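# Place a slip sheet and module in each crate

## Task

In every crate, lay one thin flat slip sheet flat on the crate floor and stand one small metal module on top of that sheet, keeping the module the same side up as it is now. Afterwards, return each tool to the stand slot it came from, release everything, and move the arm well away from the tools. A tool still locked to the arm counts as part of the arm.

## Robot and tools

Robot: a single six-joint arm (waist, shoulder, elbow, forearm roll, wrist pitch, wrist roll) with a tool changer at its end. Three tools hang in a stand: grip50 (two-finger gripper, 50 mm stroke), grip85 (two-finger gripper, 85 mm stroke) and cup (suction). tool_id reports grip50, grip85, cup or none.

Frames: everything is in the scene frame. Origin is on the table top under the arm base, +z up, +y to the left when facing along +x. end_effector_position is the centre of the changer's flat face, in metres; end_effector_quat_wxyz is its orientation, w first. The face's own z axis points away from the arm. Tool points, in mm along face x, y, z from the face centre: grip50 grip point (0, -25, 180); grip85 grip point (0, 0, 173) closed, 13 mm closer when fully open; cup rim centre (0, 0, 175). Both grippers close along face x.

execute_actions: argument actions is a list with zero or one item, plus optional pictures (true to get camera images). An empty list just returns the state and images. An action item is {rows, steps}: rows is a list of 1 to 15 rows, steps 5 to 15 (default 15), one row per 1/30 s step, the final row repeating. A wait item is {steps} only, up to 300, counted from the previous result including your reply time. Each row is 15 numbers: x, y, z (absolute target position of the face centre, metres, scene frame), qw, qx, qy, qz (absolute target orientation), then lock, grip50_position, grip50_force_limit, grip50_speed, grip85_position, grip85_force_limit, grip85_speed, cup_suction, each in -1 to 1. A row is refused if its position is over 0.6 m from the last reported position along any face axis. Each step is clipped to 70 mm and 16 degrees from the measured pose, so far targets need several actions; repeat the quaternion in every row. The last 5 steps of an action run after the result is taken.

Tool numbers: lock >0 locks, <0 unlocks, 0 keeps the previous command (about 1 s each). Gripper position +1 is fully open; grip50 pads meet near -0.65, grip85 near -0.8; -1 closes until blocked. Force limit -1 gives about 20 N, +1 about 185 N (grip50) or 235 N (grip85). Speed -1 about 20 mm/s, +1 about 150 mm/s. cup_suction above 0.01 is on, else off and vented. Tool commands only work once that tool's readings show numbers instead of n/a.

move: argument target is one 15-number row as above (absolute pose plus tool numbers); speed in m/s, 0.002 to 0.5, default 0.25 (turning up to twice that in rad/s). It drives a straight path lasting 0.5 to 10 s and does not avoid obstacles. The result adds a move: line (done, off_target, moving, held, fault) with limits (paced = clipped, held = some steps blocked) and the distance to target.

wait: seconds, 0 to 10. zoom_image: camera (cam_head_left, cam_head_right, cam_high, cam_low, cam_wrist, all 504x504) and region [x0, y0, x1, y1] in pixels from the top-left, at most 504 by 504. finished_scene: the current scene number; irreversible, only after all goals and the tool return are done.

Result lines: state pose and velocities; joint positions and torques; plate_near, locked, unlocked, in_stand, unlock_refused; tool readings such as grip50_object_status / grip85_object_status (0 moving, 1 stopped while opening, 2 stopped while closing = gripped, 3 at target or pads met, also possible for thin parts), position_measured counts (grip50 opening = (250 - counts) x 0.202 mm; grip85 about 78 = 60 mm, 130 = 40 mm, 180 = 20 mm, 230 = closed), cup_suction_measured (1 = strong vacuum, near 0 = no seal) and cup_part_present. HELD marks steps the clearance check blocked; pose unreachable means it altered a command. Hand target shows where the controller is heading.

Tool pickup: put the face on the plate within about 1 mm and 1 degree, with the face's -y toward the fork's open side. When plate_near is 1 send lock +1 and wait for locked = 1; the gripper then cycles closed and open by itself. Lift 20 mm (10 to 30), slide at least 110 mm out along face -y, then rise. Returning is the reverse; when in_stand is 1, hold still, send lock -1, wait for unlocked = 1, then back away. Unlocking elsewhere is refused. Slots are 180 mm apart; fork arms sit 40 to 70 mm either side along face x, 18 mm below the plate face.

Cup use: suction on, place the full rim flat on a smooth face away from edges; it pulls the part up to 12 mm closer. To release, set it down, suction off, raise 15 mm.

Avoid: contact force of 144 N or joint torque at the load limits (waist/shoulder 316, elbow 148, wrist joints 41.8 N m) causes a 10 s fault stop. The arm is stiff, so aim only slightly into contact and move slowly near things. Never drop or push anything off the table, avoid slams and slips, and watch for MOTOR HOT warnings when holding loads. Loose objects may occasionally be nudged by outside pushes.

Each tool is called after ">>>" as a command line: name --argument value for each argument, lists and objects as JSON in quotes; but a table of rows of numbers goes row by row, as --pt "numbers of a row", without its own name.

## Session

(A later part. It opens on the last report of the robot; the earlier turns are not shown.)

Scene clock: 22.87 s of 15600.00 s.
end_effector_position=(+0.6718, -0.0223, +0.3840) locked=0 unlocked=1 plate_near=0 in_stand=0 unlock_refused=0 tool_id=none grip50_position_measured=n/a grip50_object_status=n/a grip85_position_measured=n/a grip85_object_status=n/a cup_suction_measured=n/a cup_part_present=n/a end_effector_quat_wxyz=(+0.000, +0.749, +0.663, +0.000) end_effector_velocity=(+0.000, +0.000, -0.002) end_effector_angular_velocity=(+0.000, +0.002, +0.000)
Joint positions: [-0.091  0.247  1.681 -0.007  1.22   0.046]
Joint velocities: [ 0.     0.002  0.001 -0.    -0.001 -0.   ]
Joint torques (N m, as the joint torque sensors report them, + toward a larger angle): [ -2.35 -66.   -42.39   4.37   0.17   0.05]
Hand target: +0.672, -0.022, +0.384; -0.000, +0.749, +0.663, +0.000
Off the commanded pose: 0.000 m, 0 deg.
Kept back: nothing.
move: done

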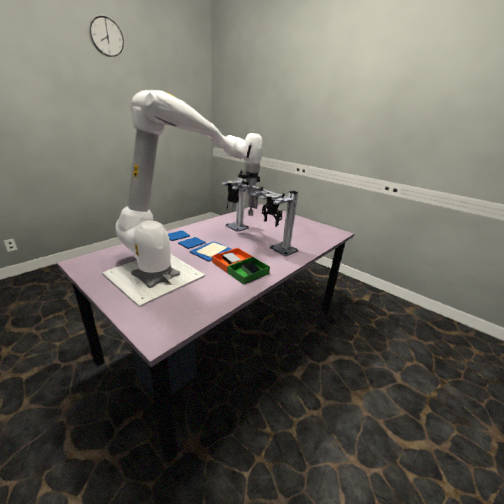

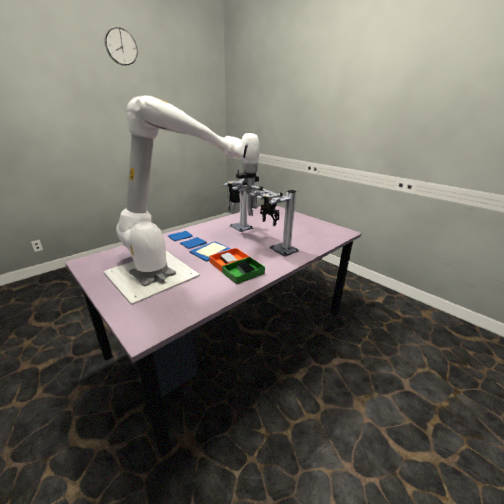

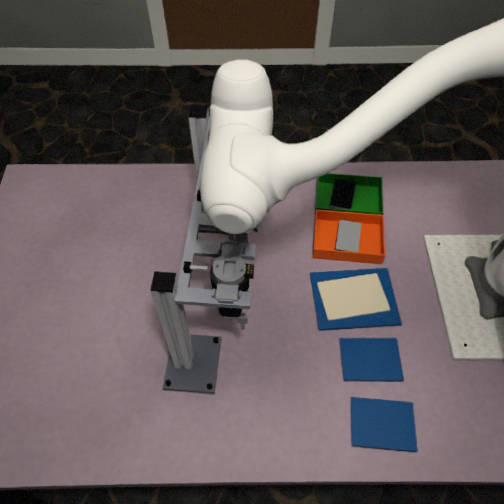

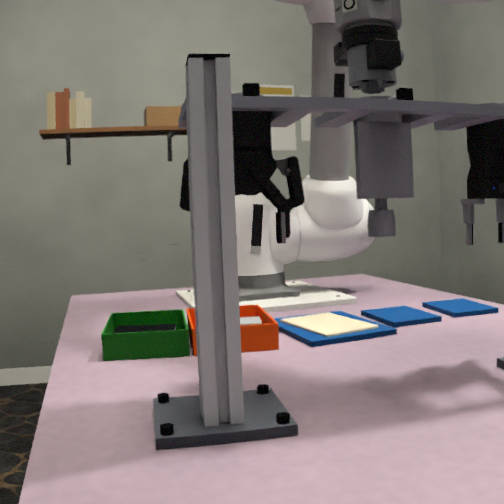

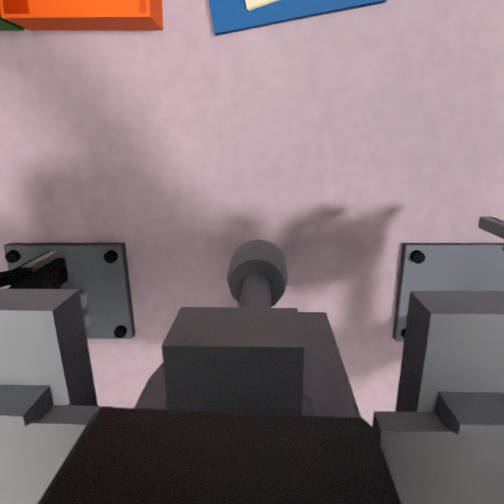

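>>> move --target '[0.6718,-0.0223,0.378,0,0.749,0.6626,0,0,1,0,0,1,0,0,0]' --speed 0.006

Scene clock: 24.40 s of 15600.00 s.
end_effector_position=(+0.6718, -0.0223, +0.3780) locked=0 unlocked=1 plate_near=0 in_stand=0 unlock_refused=0 tool_id=none grip50_position_measured=n/a grip50_object_status=n/a grip85_position_measured=n/a grip85_object_status=n/a cup_suction_measured=n/a cup_part_present=n/a end_effector_quat_wxyz=(-0.000, +0.749, +0.663, +0.000) end_effector_velocity=(-0.000, +0.000, -0.000) end_effector_angular_velocity=(+0.000, +0.001, +0.000)
Joint positions: [-0.091  0.25   1.688 -0.007  1.21   0.046]
Joint velocities: [ 0.     0.     0.     0.     0.001 -0.   ]
Joint torques (N m, as the joint torque sensors report them, + toward a larger angle): [ -2.77 -66.83 -42.25   4.3    0.02  -0.05]
Hand target: +0.672, -0.022, +0.378; -0.000, +0.749, +0.663, +0.000
Off the commanded pose: 0.000 m, 0 deg.
Kept back: nothing.
move: done

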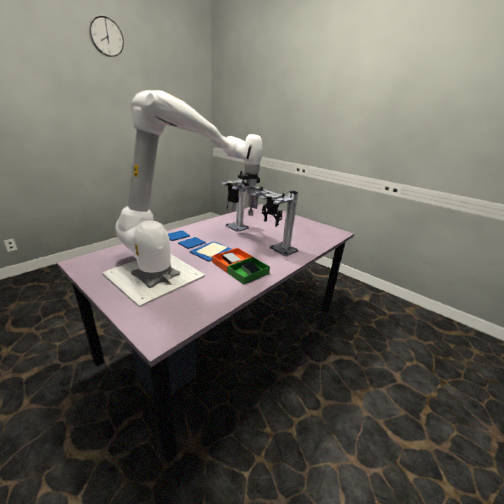

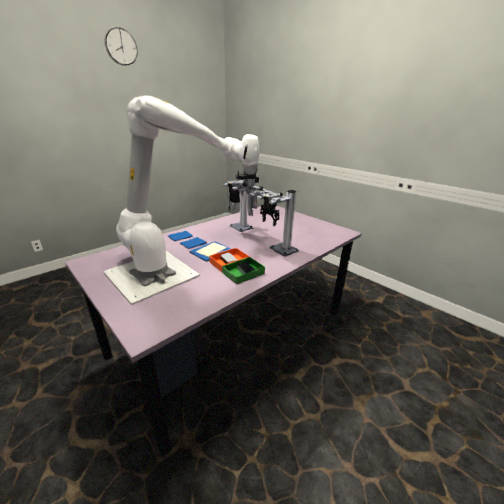

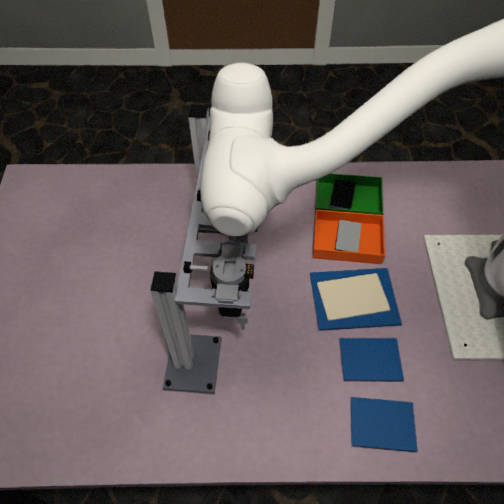

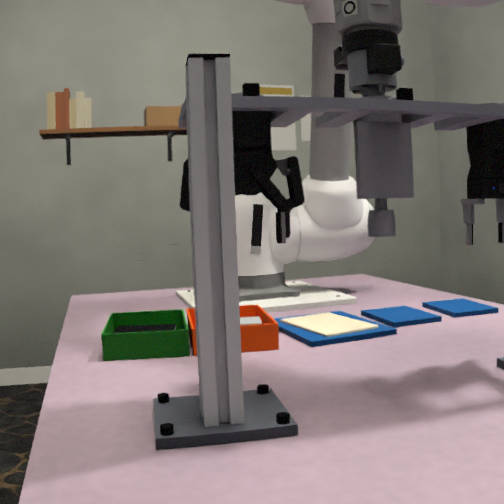

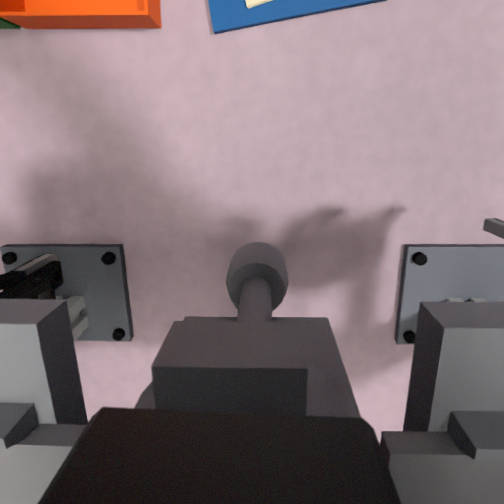

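>>> move --target '[0.6718,-0.0223,0.374,0,0.749,0.6626,0,0,1,0,0,1,0,0,0]' --speed 0.005

Scene clock: 25.67 s of 15600.00 s.
end_effector_position=(+0.6718, -0.0223, +0.3740) locked=0 unlocked=1 plate_near=0 in_stand=0 unlock_refused=0 tool_id=none grip50_position_measured=n/a grip50_object_status=n/a grip85_position_measured=n/a grip85_object_status=n/a cup_suction_measured=n/a cup_part_present=n/a end_effector_quat_wxyz=(-0.000, +0.749, +0.663, +0.000) end_effector_velocity=(+0.000, +0.000, -0.000) end_effector_angular_velocity=(-0.000, -0.001, +0.000)
Joint positions: [-0.091  0.253  1.693 -0.007  1.203  0.046]
Joint velocities: [ 0.     0.     0.    -0.    -0.002  0.   ]
Joint torques (N m, as the joint torque sensors report them, + toward a larger angle): [ -2.46 -67.44 -42.3    4.32  -0.04   0.02]
Hand target: +0.672, -0.022, +0.374; -0.000, +0.749, +0.663, +0.000
Off the commanded pose: 0.000 m, 0 deg.
Kept back: nothing.
move: done

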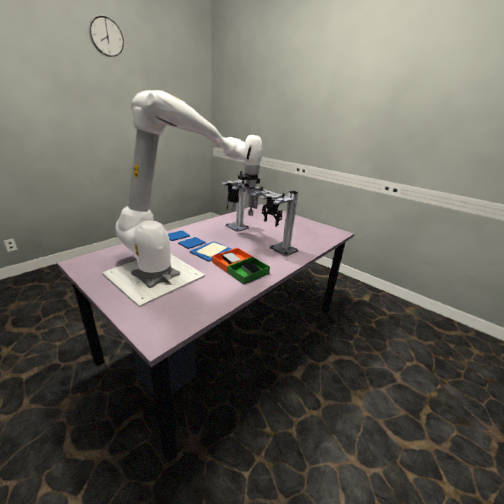

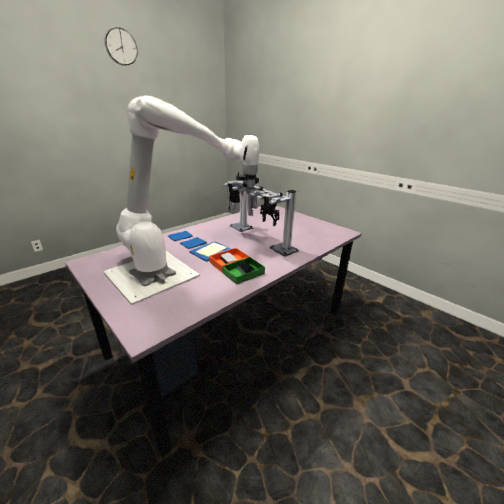

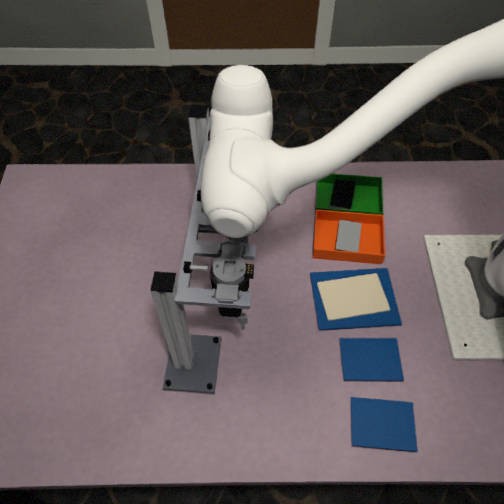

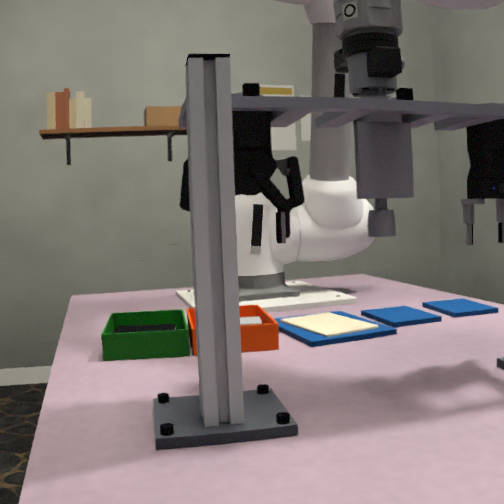

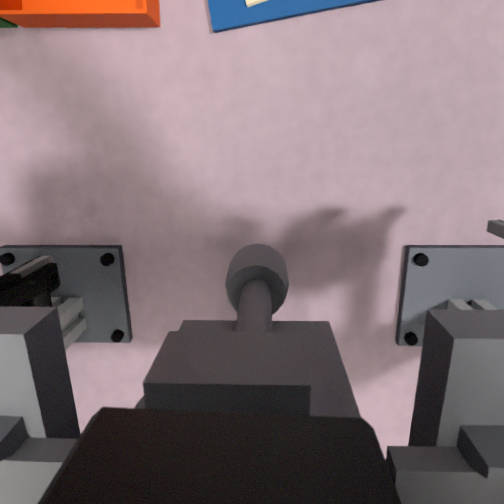

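>>> execute_actions --actions '[{"rows":[[0.6718,-0.0223,0.3735,0,0.749,0.6626,0,0,1,0,0,1,0,0,0],[0.6718,-0.0223,0.3730,0,0.749,0.6626,0,0,1,0,0,1,0,0,0],[0.6718,-0.0223,0.3725,0,0.749,0.6626,0,0,1,0,0,1,0,0,0],[0.6718,-0.0223,0.3720,0,0.749,0.6626,0,0,1,0,0,1,0,0,0],[0.6718,-0.0223,0.3715,0,0.749,0.6626,0,0,1,0,0,1,0,0,0],[0.6718,-0.0223,0.3710,0,0.749,0.6626,0,0,1,0,0,1,0,0,0]],"steps":15}]'

Scene clock: 26.27 s of 15600.00 s.
end_effector_position=(+0.6718, -0.0223, +0.3711) locked=0 unlocked=1 plate_near=0 in_stand=0 unlock_refused=0 tool_id=none grip50_position_measured=n/a grip50_object_status=n/a grip85_position_measured=n/a grip85_object_status=n/a cup_suction_measured=n/a cup_part_present=n/a end_effector_quat_wxyz=(+0.000, +0.749, +0.663, +0.000) end_effector_velocity=(+0.000, -0.000, -0.001) end_effector_angular_velocity=(-0.000, -0.002, +0.000)
Joint positions: [-0.092  0.254  1.696 -0.007  1.198  0.046]
Joint velocities: [-0.     0.     0.001 -0.    -0.003 -0.   ]
Joint torques (N m, as the joint torque sensors report them, + toward a larger angle): [ -2.8  -65.74 -41.4    4.42  -0.2   -0.08]
Steps of this call (steps 1 to 8: nothing new was sent; steps 9 to 18: the first 10 steps of this action). Readings (end_effector_position | what the end effector reports):
9: (+0.6718, -0.0223, +0.3740) | locked=0 unlocked=1 plate_near=0 in_stand=0 unlock_refused=0 tool_id=none grip50_position_measured=n/a grip50_object_status=n/a grip85_position_measured=n/a grip85_object_status=n/a cup_suction_measured=n/a cup_part_present=n/a
10: (+0.6718, -0.0223, +0.3738) | locked=0 unlocked=1 plate_near=0 in_stand=0 unlock_refused=0 tool_id=none grip50_position_measured=n/a grip50_object_status=n/a grip85_position_measured=n/a grip85_object_status=n/a cup_suction_measured=n/a cup_part_present=n/a
12: (+0.6718, -0.0223, +0.3731) | locked=0 unlocked=1 plate_near=0 in_stand=0 unlock_refused=0 tool_id=none grip50_position_measured=n/a grip50_object_status=n/a grip85_position_measured=n/a grip85_object_status=n/a cup_suction_measured=n/a cup_part_present=n/a
16: (+0.6718, -0.0223, +0.3713) | locked=0 unlocked=1 plate_near=0 in_stand=0 unlock_refused=0 tool_id=none grip50_position_measured=n/a grip50_object_status=n/a grip85_position_measured=n/a grip85_object_status=n/a cup_suction_measured=n/a cup_part_present=n/a
18: the state above

>>> execute_actions --actions '[{"rows":[[0.6718,-0.0223,0.3706,0,0.749,0.6626,0,0,1,0,0,1,0,0,0],[0.6718,-0.0223,0.3702,0,0.749,0.6626,0,0,1,0,0,1,0,0,0],[0.6718,-0.0223,0.3698,0,0.749,0.6626,0,0,1,0,0,1,0,0,0],[0.6718,-0.0223,0.3694,0,0.749,0.6626,0,0,1,0,0,1,0,0,0],[0.6718,-0.0223,0.3690,0,0.749,0.6626,0,0,1,0,0,1,0,0,0]],"steps":15}]'

Scene clock: 26.77 s of 15600.00 s.
end_effector_position=(+0.6718, -0.0223, +0.3698) locked=0 unlocked=1 plate_near=0 in_stand=0 unlock_refused=0 tool_id=none grip50_position_measured=n/a grip50_object_status=n/a grip85_position_measured=n/a grip85_object_status=n/a cup_suction_measured=n/a cup_part_present=n/a end_effector_quat_wxyz=(+0.000, +0.749, +0.663, +0.000) end_effector_velocity=(-0.000, -0.000, -0.002) end_effector_angular_velocity=(+0.000, +0.001, -0.000)
Joint positions: [-0.092  0.255  1.698 -0.007  1.194  0.046]
Joint velocities: [-0.     0.001  0.003  0.    -0.003 -0.   ]
Joint torques (N m, as the joint torque sensors report them, + toward a larger angle): [-4.25 27.45 22.88  4.73 -3.66  0.  ]
Off your previous action's commanded pose: 0.000 m, 0 deg at its last step (step 5 of this call).
Steps of this call (steps 1 to 5: the last 5 steps of your previous action; steps 6 to 15: the first 10 steps of this action). Readings (end_effector_position | what the end effector reports):
6: (+0.6718, -0.0223, +0.3710) | locked=0 unlocked=1 plate_near=0 in_stand=0 unlock_refused=0 tool_id=none grip50_position_measured=n/a grip50_object_status=n/a grip85_position_measured=n/a grip85_object_status=n/a cup_suction_measured=n/a cup_part_present=n/a
7: (+0.6718, -0.0223, +0.3710) | locked=0 unlocked=1 plate_near=0 in_stand=0 unlock_refused=0 tool_id=none grip50_position_measured=n/a grip50_object_status=n/a grip85_position_measured=n/a grip85_object_status=n/a cup_suction_measured=n/a cup_part_present=n/a
9: (+0.6719, -0.0223, +0.3706) | locked=0 unlocked=1 plate_near=0 in_stand=0 unlock_refused=0 tool_id=none grip50_position_measured=n/a grip50_object_status=n/a grip85_position_measured=n/a grip85_object_status=n/a cup_suction_measured=n/a cup_part_present=n/a
13: (+0.6718, -0.0223, +0.3699) | locked=0 unlocked=1 plate_near=0 in_stand=0 unlock_refused=0 tool_id=none grip50_position_measured=n/a grip50_object_status=n/a grip85_position_measured=n/a grip85_object_status=n/a cup_suction_measured=n/a cup_part_present=n/a
15: the state above

>>> execute_actions --actions '[{"rows":[[0.6718,-0.0223,0.3715,0,0.749,0.6626,0,0,1,0,0,1,0,0,0]],"steps":10}]' --pictures true

Scene clock: 36.83 s of 15600.00 s.
end_effector_position=(+0.6722, -0.0223, +0.3710) locked=0 unlocked=1 plate_near=0 in_stand=0 unlock_refused=0 tool_id=none grip50_position_measured=n/a grip50_object_status=n/a grip85_position_measured=n/a grip85_object_status=n/a cup_suction_measured=n/a cup_part_present=n/a end_effector_quat_wxyz=(+0.001, +0.749, +0.663, +0.001) end_effector_velocity=(-0.000, -0.000, +0.000) end_effector_angular_velocity=(+0.000, +0.001, -0.001)
Joint positions: [-0.092  0.254  1.697 -0.007  1.194  0.046]
Joint velocities: [-0.    -0.     0.     0.     0.001  0.001]
Joint torques (N m, as the joint torque sensors report them, + toward a larger angle): [ -3.51 -53.92 -32.56   4.42  -0.54   0.04]
Hand target: +0.672, -0.022, +0.371; +0.001, +0.749, +0.663, +0.001
Off your previous action's commanded pose: 0.002 m, 0 deg at its last step (step 5 of this call).
Off the commanded pose: 0.001 m, 0 deg.
FORCE FAULT: contact force on the arm reached its limit, and the arm stopped for 10 seconds. The contact can be on any part of the arm, not only on its tool. The arm's remaining commands of this call were not run. The arm holds still and accepts commands again. Move the arm away from the contact; if what it grips holds it there, let go first. Pushing or pulling that hard again can fault the arm again.
Kept back: nothing.
The stop began at step 2 of this call (marked STOPPED below). From that step on the arm followed nothing that you had sent. 14 steps, steps kept back included, did not run and will not run. Nothing is kept back now.
Steps of this call (step 1: the first step of the 5 kept back from your previous action; steps 2 to 302: the stop). Readings (end_effector_position | what the end effector reports):
1: (+0.6721, -0.0223, +0.3707) | locked=0 unlocked=1 plate_near=0 in_stand=0 unlock_refused=0 tool_id=none grip50_position_measured=n/a grip50_object_status=n/a grip85_position_measured=n/a grip85_object_status=n/a cup_suction_measured=n/a cup_part_present=n/a
2: (+0.6722, -0.0223, +0.3710) | locked=0 unlocked=1 plate_near=0 in_stand=0 unlock_refused=0 tool_id=none grip50_position_measured=n/a grip50_object_status=n/a grip85_position_measured=n/a grip85_object_status=n/a cup_suction_measured=n/a cup_part_present=n/a STOPPED
4: (+0.6722, -0.0223, +0.3710) | locked=0 unlocked=1 plate_near=0 in_stand=0 unlock_refused=0 tool_id=none grip50_position_measured=n/a grip50_object_status=n/a grip85_position_measured=n/a grip85_object_status=n/a cup_suction_measured=n/a cup_part_present=n/a
8: (+0.6722, -0.0223, +0.3710) | locked=0 unlocked=1 plate_near=0 in_stand=0 unlock_refused=0 tool_id=none grip50_position_measured=n/a grip50_object_status=n/a grip85_position_measured=n/a grip85_object_status=n/a cup_suction_measured=n/a cup_part_present=n/a
302: the state above

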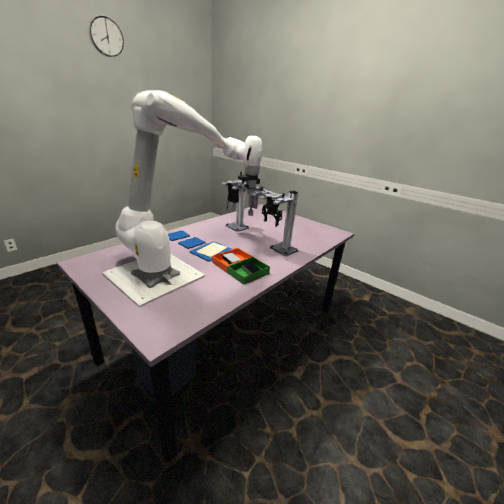

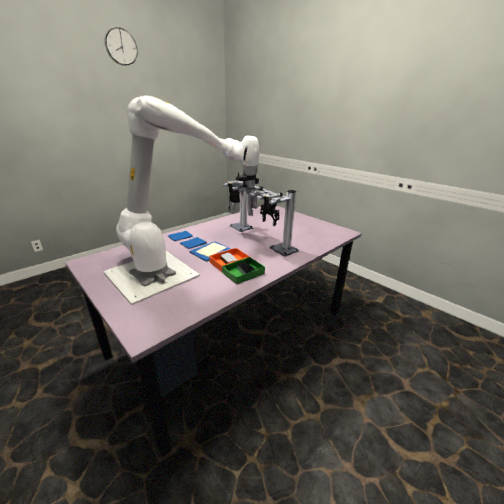

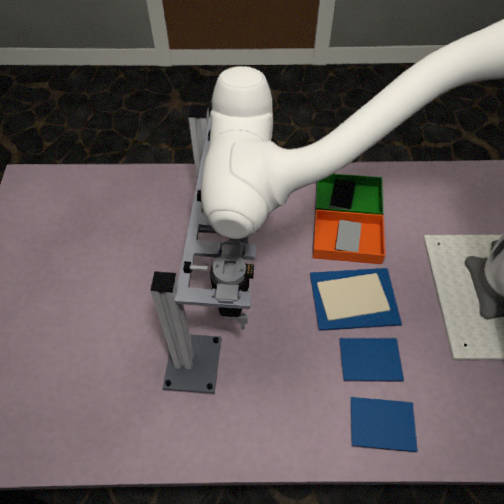

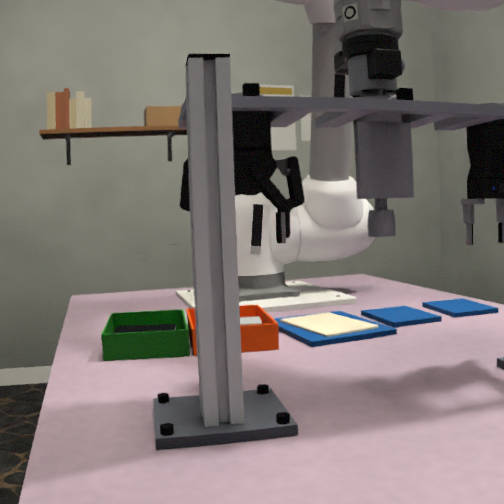

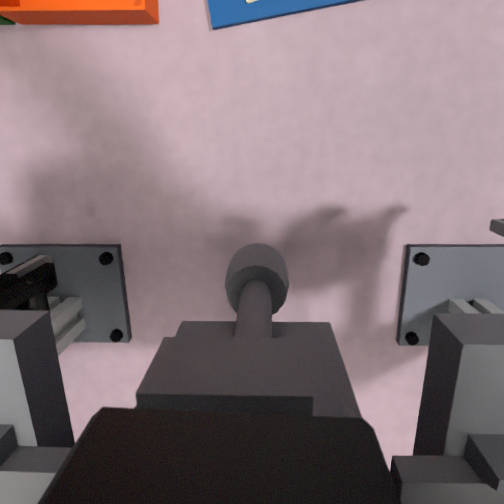

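>>> zoom_image --camera "cam_wrist" --region '[80, 370, 400, 440]'

Region (80, 370, 400, 440) of cam_wrist's 504x504 image, scaled by 1.575, with more detail than that image has; it fills the top 110 rows of this view, and the rest is white.

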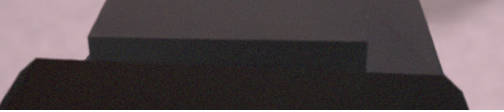

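>>> move --target '[0.6718,-0.0223,0.380,0,0.7396,0.6730,0,0,1,0,0,1,0,0,0]' --speed 0.01

>>> zoom_image --camera "cam_wrist" --region '[80, 340, 400, 440]'

Scene clock: 40.73 s of 15600.00 s.
end_effector_position=(+0.6718, -0.0223, +0.3800) locked=0 unlocked=1 plate_near=0 in_stand=0 unlock_refused=0 tool_id=none grip50_position_measured=n/a grip50_object_status=n/a grip85_position_measured=n/a grip85_object_status=n/a cup_suction_measured=n/a cup_part_present=n/a end_effector_quat_wxyz=(+0.000, +0.740, +0.673, -0.000) end_effector_velocity=(-0.000, -0.000, +0.001) end_effector_angular_velocity=(+0.000, -0.000, +0.000)
Joint positions: [-0.091  0.249  1.686 -0.007  1.213  0.018]
Joint velocities: [-0.    -0.001 -0.     0.     0.001 -0.001]
Joint torques (N m, as the joint torque sensors report them, + toward a larger angle): [ -3.93 -66.77 -42.38   4.31  -0.13  -0.12]
Hand target: +0.672, -0.022, +0.380; +0.000, +0.740, +0.673, -0.000
Off the commanded pose: 0.000 m, 0 deg.
Kept back: nothing.
move: done

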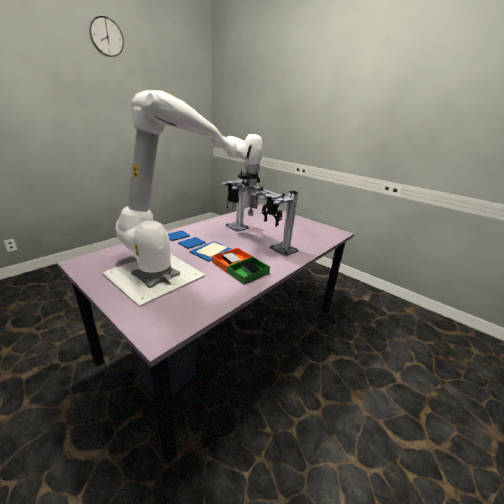

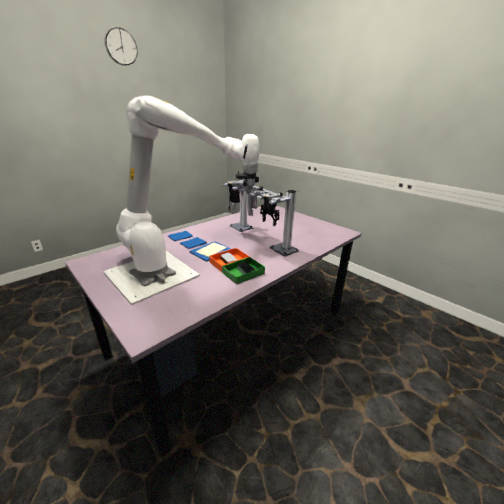

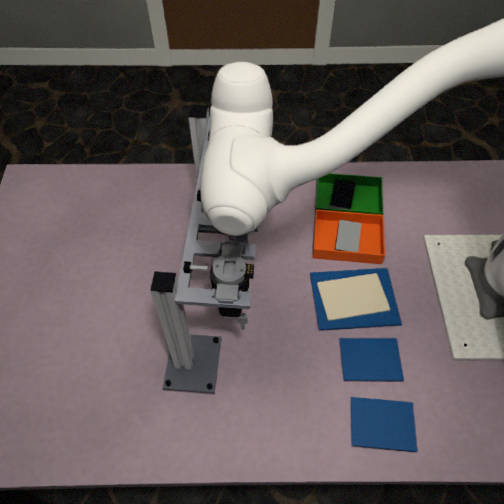

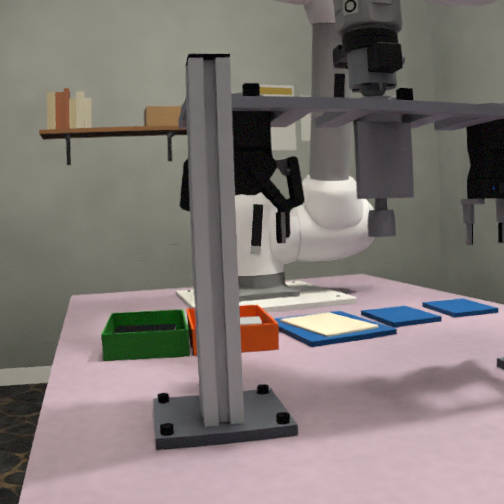

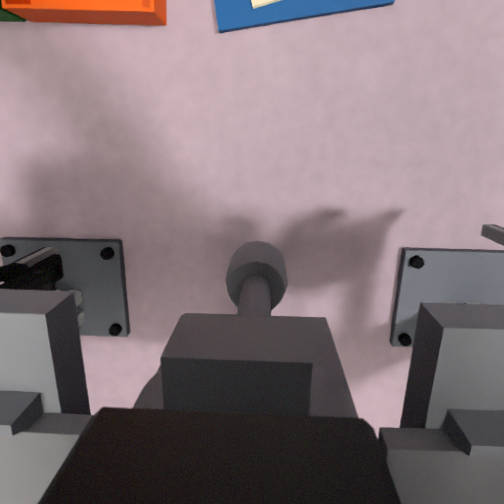

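Region (80, 340, 400, 440) of cam_wrist's 504x504 image, scaled by 1.575, with more detail than that image has; it fills the top 158 rows of this view, and the rest is white.

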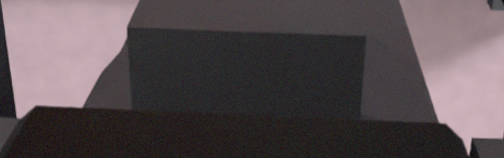

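>>> move --target '[0.6718,-0.0223,0.3725,0,0.7396,0.6730,0,0,1,0,0,1,0,0,0]' --speed 0.008

Scene clock: 42.13 s of 15600.00 s.
end_effector_position=(+0.6718, -0.0223, +0.3725) locked=0 unlocked=1 plate_near=0 in_stand=0 unlock_refused=0 tool_id=none grip50_position_measured=n/a grip50_object_status=n/a grip85_position_measured=n/a grip85_object_status=n/a cup_suction_measured=n/a cup_part_present=n/a end_effector_quat_wxyz=(-0.000, +0.740, +0.673, +0.000) end_effector_velocity=(+0.000, +0.000, -0.000) end_effector_angular_velocity=(+0.000, +0.000, -0.000)
Joint positions: [-0.091  0.253  1.695 -0.007  1.2    0.018]
Joint velocities: [ 0.     0.001  0.     0.    -0.     0.   ]
Joint torques (N m, as the joint torque sensors report them, + toward a larger angle): [ -2.66 -67.42 -42.23   4.32   0.08   0.07]
Hand target: +0.672, -0.022, +0.372; -0.000, +0.740, +0.673, +0.000
Off the commanded pose: 0.000 m, 0 deg.
Kept back: nothing.
move: done

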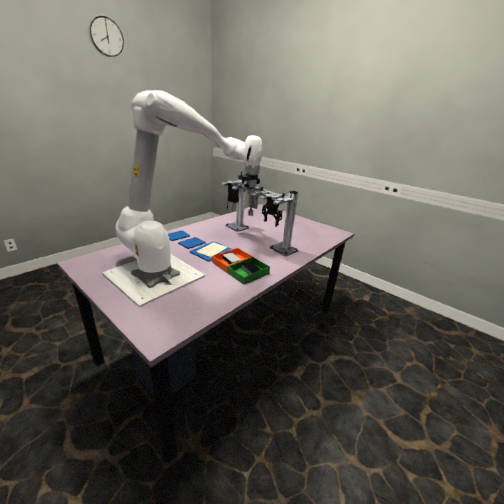

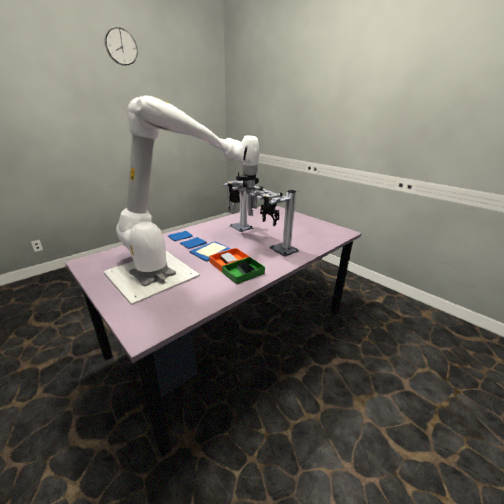

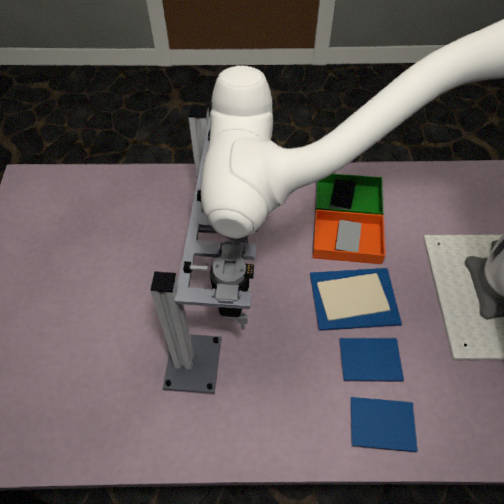

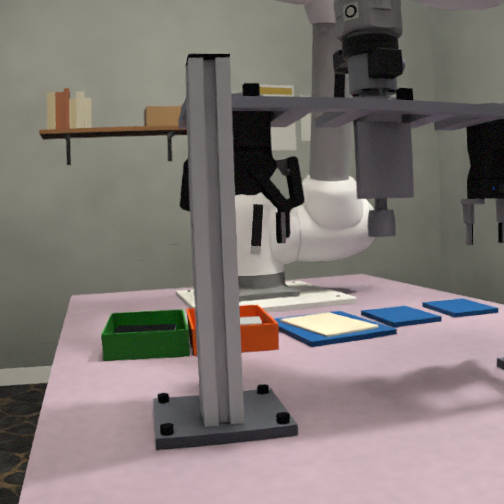

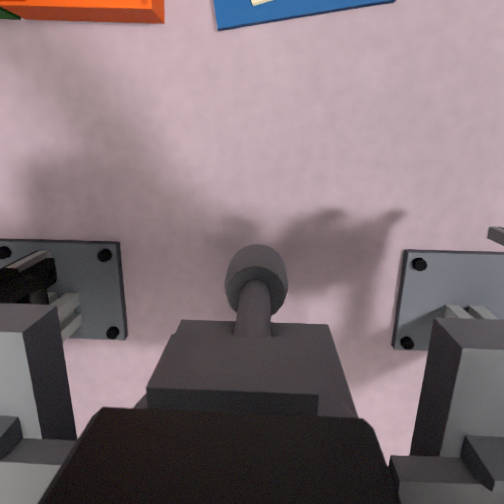

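>>> execute_actions --actions '[{"rows":[[0.6718,-0.0223,0.3722,0,0.7396,0.6730,0,0,1,0,0,1,0,0,0],[0.6718,-0.0223,0.3719,0,0.7396,0.6730,0,0,1,0,0,1,0,0,0],[0.6718,-0.0223,0.3716,0,0.7396,0.6730,0,0,1,0,0,1,0,0,0],[0.6718,-0.0223,0.3713,0,0.7396,0.6730,0,0,1,0,0,1,0,0,0]],"steps":15}]'

Scene clock: 42.67 s of 15600.00 s.
end_effector_position=(+0.6718, -0.0223, +0.3713) locked=0 unlocked=1 plate_near=0 in_stand=0 unlock_refused=0 tool_id=none grip50_position_measured=n/a grip50_object_status=n/a grip85_position_measured=n/a grip85_object_status=n/a cup_suction_measured=n/a cup_part_present=n/a end_effector_quat_wxyz=(-0.000, +0.740, +0.673, +0.000) end_effector_velocity=(-0.000, +0.000, +0.000) end_effector_angular_velocity=(+0.000, +0.000, +0.000)
Joint positions: [-0.092  0.254  1.696 -0.007  1.198  0.018]
Joint velocities: [ 0. -0.  0.  0.  0. -0.]
Joint torques (N m, as the joint torque sensors report them, + toward a larger angle): [ -3.09 -67.04 -42.25   4.37   0.05   0.04]
Steps of this call (steps 1 to 6: nothing new was sent; steps 7 to 16: the first 10 steps of this action). Readings (end_effector_position | what the end effector reports):
7: (+0.6718, -0.0223, +0.3725) | locked=0 unlocked=1 plate_near=0 in_stand=0 unlock_refused=0 tool_id=none grip50_position_measured=n/a grip50_object_status=n/a grip85_position_measured=n/a grip85_object_status=n/a cup_suction_measured=n/a cup_part_present=n/a
8: (+0.6718, -0.0223, +0.3724) | locked=0 unlocked=1 plate_near=0 in_stand=0 unlock_refused=0 tool_id=none grip50_position_measured=n/a grip50_object_status=n/a grip85_position_measured=n/a grip85_object_status=n/a cup_suction_measured=n/a cup_part_present=n/a
10: (+0.6718, -0.0223, +0.3719) | locked=0 unlocked=1 plate_near=0 in_stand=0 unlock_refused=0 tool_id=none grip50_position_measured=n/a grip50_object_status=n/a grip85_position_measured=n/a grip85_object_status=n/a cup_suction_measured=n/a cup_part_present=n/a
14: (+0.6718, -0.0223, +0.3714) | locked=0 unlocked=1 plate_near=0 in_stand=0 unlock_refused=0 tool_id=none grip50_position_measured=n/a grip50_object_status=n/a grip85_position_measured=n/a grip85_object_status=n/a cup_suction_measured=n/a cup_part_present=n/a
16: the state above

>>> execute_actions --actions '[{"rows":[[0.6718,-0.0223,0.3711,0,0.7396,0.6730,0,0,1,0,0,1,0,0,0],[0.6718,-0.0223,0.3709,0,0.7396,0.6730,0,0,1,0,0,1,0,0,0]],"steps":12}]'

Scene clock: 43.07 s of 15600.00 s.
end_effector_position=(+0.6718, -0.0223, +0.3710) locked=0 unlocked=1 plate_near=0 in_stand=0 unlock_refused=0 tool_id=none grip50_position_measured=n/a grip50_object_status=n/a grip85_position_measured=n/a grip85_object_status=n/a cup_suction_measured=n/a cup_part_present=n/a end_effector_quat_wxyz=(+0.000, +0.740, +0.673, +0.000) end_effector_velocity=(+0.000, -0.000, -0.001) end_effector_angular_velocity=(-0.000, +0.000, -0.000)
Joint positions: [-0.092  0.254  1.696 -0.007  1.197  0.018]
Joint velocities: [-0.     0.001  0.001 -0.    -0.001  0.   ]
Joint torques (N m, as the joint torque sensors report them, + toward a larger angle): [ -3.04 -57.9  -35.78   4.31  -0.19  -0.14]
Off your previous action's commanded pose: 0.000 m, 0 deg at its last step (step 5 of this call).
Steps of this call (steps 1 to 5: the last 5 steps of your previous action; steps 6 to 12: the first 7 steps of this action). Readings (end_effector_position | what the end effector reports):
6: (+0.6718, -0.0223, +0.3713) | locked=0 unlocked=1 plate_near=0 in_stand=0 unlock_refused=0 tool_id=none grip50_position_measured=n/a grip50_object_status=n/a grip85_position_measured=n/a grip85_object_status=n/a cup_suction_measured=n/a cup_part_present=n/a
7: (+0.6718, -0.0223, +0.3712) | locked=0 unlocked=1 plate_near=0 in_stand=0 unlock_refused=0 tool_id=none grip50_position_measured=n/a grip50_object_status=n/a grip85_position_measured=n/a grip85_object_status=n/a cup_suction_measured=n/a cup_part_present=n/a
9: (+0.6718, -0.0223, +0.3711) | locked=0 unlocked=1 plate_near=0 in_stand=0 unlock_refused=0 tool_id=none grip50_position_measured=n/a grip50_object_status=n/a grip85_position_measured=n/a grip85_object_status=n/a cup_suction_measured=n/a cup_part_present=n/a
12: the state above

>>> execute_actions --actions '[{"rows":[[0.6718,-0.0223,0.3720,0,0.7396,0.6730,0,0,1,0,0,1,0,0,0]],"steps":12}]' --pictures true

>>> zoom_image --camera "cam_wrist" --region '[0, 290, 120, 390]'

>>> zoom_image --camera "cam_wrist" --region '[384, 290, 504, 390]'

Scene clock: 43.80 s of 15600.00 s.
end_effector_position=(+0.6718, -0.0223, +0.3718) locked=0 unlocked=1 plate_near=0 in_stand=0 unlock_refused=0 tool_id=none grip50_position_measured=n/a grip50_object_status=n/a grip85_position_measured=n/a grip85_object_status=n/a cup_suction_measured=n/a cup_part_present=n/a end_effector_quat_wxyz=(-0.000, +0.740, +0.673, -0.000) end_effector_velocity=(-0.000, +0.000, +0.002) end_effector_angular_velocity=(-0.000, -0.001, +0.001)
Joint positions: [-0.092  0.254  1.695 -0.007  1.199  0.018]
Joint velocities: [ 0.    -0.001 -0.002  0.     0.002 -0.   ]
Joint torques (N m, as the joint torque sensors report them, + toward a larger angle): [ -2.8  -67.42 -41.32   4.33   0.    -0.11]
Off your previous action's commanded pose: 0.000 m, 0 deg at its last step (step 5 of this call).
Steps of this call (steps 1 to 5: the last 5 steps of your previous action; steps 6 to 15: nothing new was sent; steps 16 to 22: the first 7 steps of this action). Readings (end_effector_position | what the end effector reports):
16: (+0.6718, -0.0223, +0.3709) | locked=0 unlocked=1 plate_near=0 in_stand=0 unlock_refused=0 tool_id=none grip50_position_measured=n/a grip50_object_status=n/a grip85_position_measured=n/a grip85_object_status=n/a cup_suction_measured=n/a cup_part_present=n/a
17: (+0.6718, -0.0223, +0.3710) | locked=0 unlocked=1 plate_near=0 in_stand=0 unlock_refused=0 tool_id=none grip50_position_measured=n/a grip50_object_status=n/a grip85_position_measured=n/a grip85_object_status=n/a cup_suction_measured=n/a cup_part_present=n/a
19: (+0.6718, -0.0223, +0.3713) | locked=0 unlocked=1 plate_near=0 in_stand=0 unlock_refused=0 tool_id=none grip50_position_measured=n/a grip50_object_status=n/a grip85_position_measured=n/a grip85_object_status=n/a cup_suction_measured=n/a cup_part_present=n/a
22: the state above

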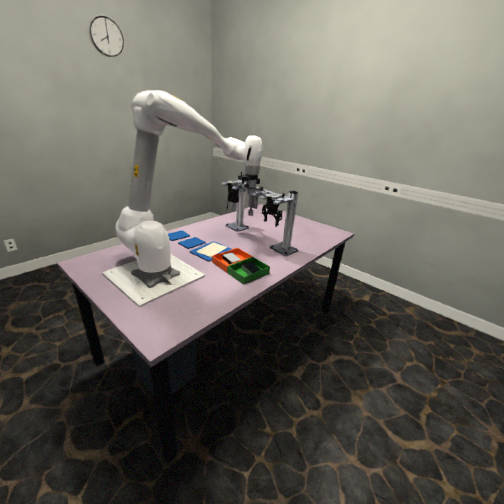

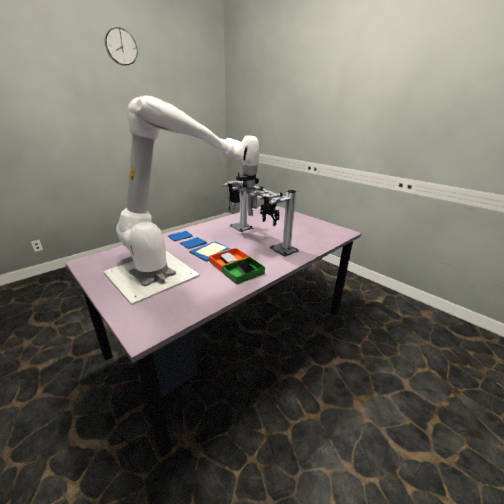

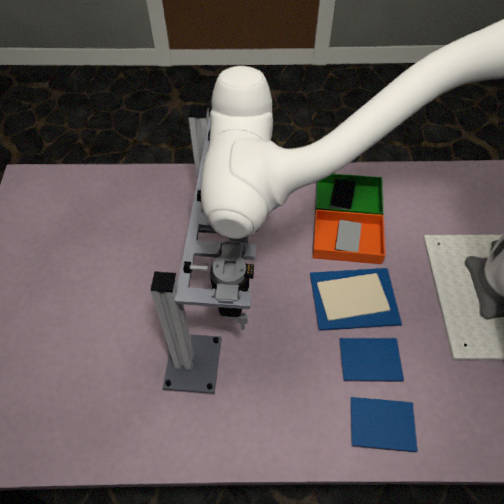

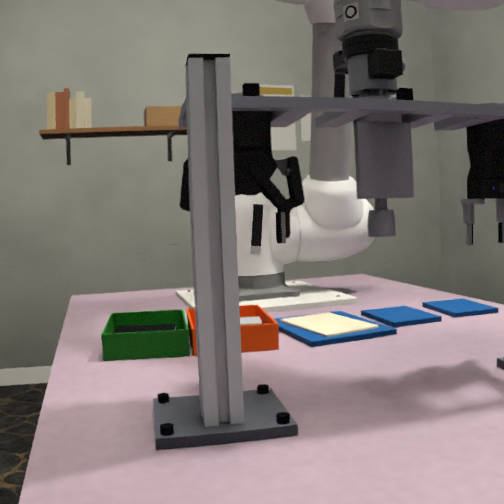

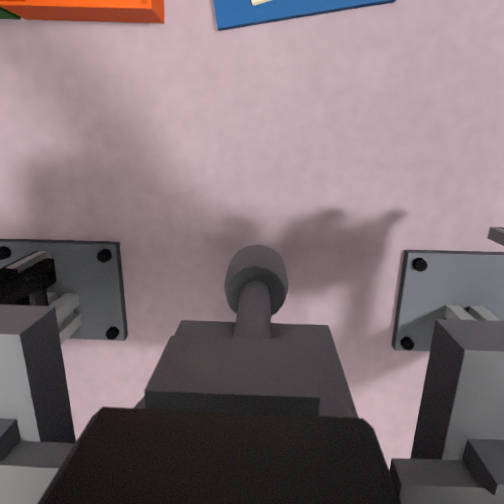

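Region (0, 290, 120, 390) of cam_wrist's 504x504 image, scaled by 4.200, with more detail than that image has.

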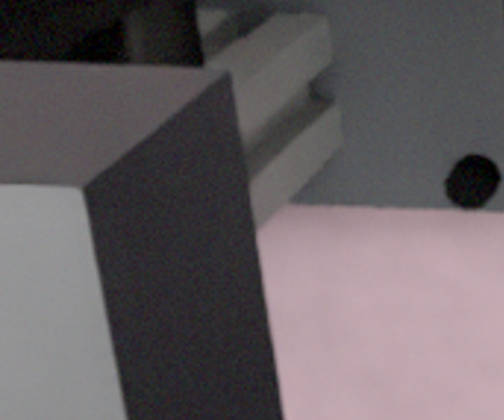

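Region (384, 290, 504, 390) of cam_wrist's 504x504 image, scaled by 4.200, with more detail than that image has.

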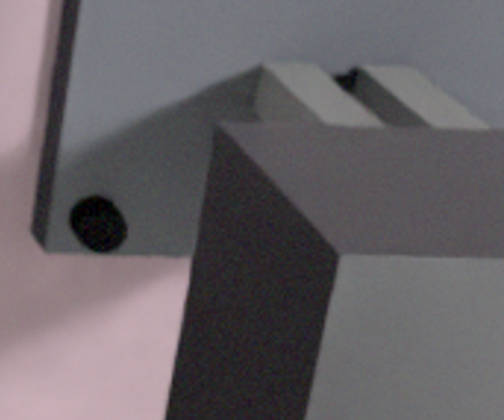

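>>> execute_actions --actions '[{"rows":[[0.6723,-0.0223,0.3720,0,0.7396,0.6730,0,0,1,0,0,1,0,0,0],[0.6728,-0.0224,0.3720,0,0.7396,0.6730,0,0,1,0,0,1,0,0,0],[0.6728,-0.0224,0.3720,0,0.7396,0.6730,0,0,1,0,0,1,0,0,0],[0.6728,-0.0224,0.3720,0,0.7396,0.6730,0,0,1,0,0,1,0,0,0],[0.6728,-0.0224,0.3717,0,0.7396,0.6730,0,0,1,0,0,1,0,0,0],[0.6728,-0.0224,0.3714,0,0.7396,0.6730,0,0,1,0,0,1,0,0,0],[0.6728,-0.0224,0.3711,0,0.7396,0.6730,0,0,1,0,0,1,0,0,0],[0.6728,-0.0224,0.3708,0,0.7396,0.6730,0,0,1,0,0,1,0,0,0]],"steps":15}]'

>>> execute_actions --actions '[{"steps":10}]'

Scene clock: 44.83 s of 15600.00 s.
end_effector_position=(+0.6728, -0.0224, +0.3711) locked=0 unlocked=1 plate_near=0 in_stand=0 unlock_refused=0 tool_id=none grip50_position_measured=n/a grip50_object_status=n/a grip85_position_measured=n/a grip85_object_status=n/a cup_suction_measured=n/a cup_part_present=n/a end_effector_quat_wxyz=(+0.000, +0.740, +0.673, -0.000) end_effector_velocity=(+0.002, -0.000, -0.003) end_effector_angular_velocity=(-0.000, -0.007, -0.000)
Joint positions: [-0.092  0.256  1.694 -0.007  1.198  0.018]
Joint velocities: [-0.     0.002  0.003  0.    -0.012 -0.   ]
Joint torques (N m, as the joint torque sensors report them, + toward a larger angle): [ -2.68 -68.29 -41.32   4.24   0.37  -0.07]
Off your previous action's commanded pose: 0.000 m, 0 deg at its last step (step 5 of this call).
Steps of this call (steps 1 to 5: the last 5 steps of your previous action; steps 6 to 21: nothing new was sent; steps 22 to 31: the first 10 steps of this action). Readings (end_effector_position | what the end effector reports):
22: (+0.6718, -0.0223, +0.3720) | locked=0 unlocked=1 plate_near=0 in_stand=0 unlock_refused=0 tool_id=none grip50_position_measured=n/a grip50_object_status=n/a grip85_position_measured=n/a grip85_object_status=n/a cup_suction_measured=n/a cup_part_present=n/a
23: (+0.6720, -0.0223, +0.3721) | locked=0 unlocked=1 plate_near=0 in_stand=0 unlock_refused=0 tool_id=none grip50_position_measured=n/a grip50_object_status=n/a grip85_position_measured=n/a grip85_object_status=n/a cup_suction_measured=n/a cup_part_present=n/a
25: (+0.6725, -0.0224, +0.3721) | locked=0 unlocked=1 plate_near=0 in_stand=0 unlock_refused=0 tool_id=none grip50_position_measured=n/a grip50_object_status=n/a grip85_position_measured=n/a grip85_object_status=n/a cup_suction_measured=n/a cup_part_present=n/a
29: (+0.6728, -0.0224, +0.3717) | locked=0 unlocked=1 plate_near=0 in_stand=0 unlock_refused=0 tool_id=none grip50_position_measured=n/a grip50_object_status=n/a grip85_position_measured=n/a grip85_object_status=n/a cup_suction_measured=n/a cup_part_present=n/a
31: the state above

Scene clock: 45.17 s of 15600.00 s.
end_effector_position=(+0.6728, -0.0224, +0.3709) locked=0 unlocked=1 plate_near=0 in_stand=0 unlock_refused=0 tool_id=none grip50_position_measured=n/a grip50_object_status=n/a grip85_position_measured=n/a grip85_object_status=n/a cup_suction_measured=n/a cup_part_present=n/a end_effector_quat_wxyz=(+0.000, +0.740, +0.673, +0.000) end_effector_velocity=(-0.000, +0.000, +0.000) end_effector_angular_velocity=(+0.000, +0.000, -0.000)
Joint positions: [-0.092  0.256  1.695 -0.007  1.198  0.018]
Joint velocities: [ 0. -0.  0.  0.  0. -0.]
Joint torques (N m, as the joint torque sensors report them, + toward a larger angle): [ -4.94 -48.83 -30.23   4.12  -0.74  -0.06]
Hand target: +0.673, -0.022, +0.371; -0.000, +0.740, +0.673, +0.000
Off the commanded pose: 0.000 m, 0 deg.
Kept back: nothing.
Steps of this call (steps 1 to 5: the last 5 steps of your previous action; steps 6 to 10: nothing new was sent). Readings (end_effector_position | what the end effector reports):
1: (+0.6728, -0.0224, +0.3711) | locked=0 unlocked=1 plate_near=0 in_stand=0 unlock_refused=0 tool_id=none grip50_position_measured=n/a grip50_object_status=n/a grip85_position_measured=n/a grip85_object_status=n/a cup_suction_measured=n/a cup_part_present=n/a
2: (+0.6728, -0.0224, +0.3710) | locked=0 unlocked=1 plate_near=0 in_stand=0 unlock_refused=0 tool_id=none grip50_position_measured=n/a grip50_object_status=n/a grip85_position_measured=n/a grip85_object_status=n/a cup_suction_measured=n/a cup_part_present=n/a
4: (+0.6728, -0.0224, +0.3710) | locked=0 unlocked=1 plate_near=0 in_stand=0 unlock_refused=0 tool_id=none grip50_position_measured=n/a grip50_object_status=n/a grip85_position_measured=n/a grip85_object_status=n/a cup_suction_measured=n/a cup_part_present=n/a
8: (+0.6728, -0.0224, +0.3709) | locked=0 unlocked=1 plate_near=0 in_stand=0 unlock_refused=0 tool_id=none grip50_position_measured=n/a grip50_object_status=n/a grip85_position_measured=n/a grip85_object_status=n/a cup_suction_measured=n/a cup_part_present=n/a
10: the state above

>>> zoom_image --camera "cam_high" --region '[180, 230, 270, 320]'

>>> zoom_image --camera "cam_low" --region '[320, 40, 440, 140]'

Region (180, 230, 270, 320) of cam_high's 504x504 image, scaled by 5.600, with more detail than that image has.

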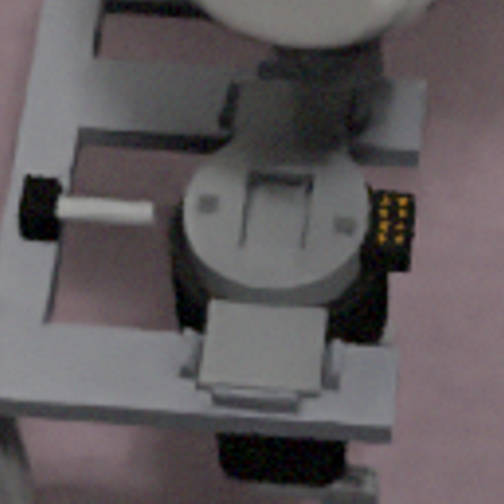

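Region (320, 40, 440, 140) of cam_low's 504x504 image, scaled by 4.200, with more detail than that image has.

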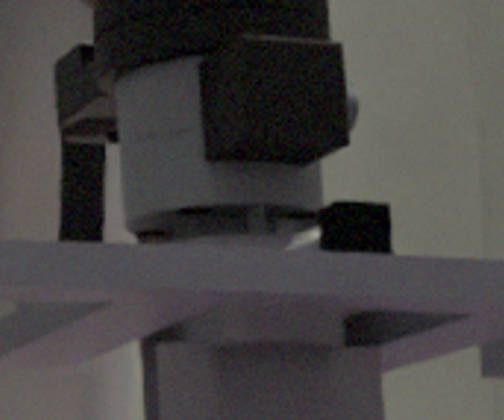

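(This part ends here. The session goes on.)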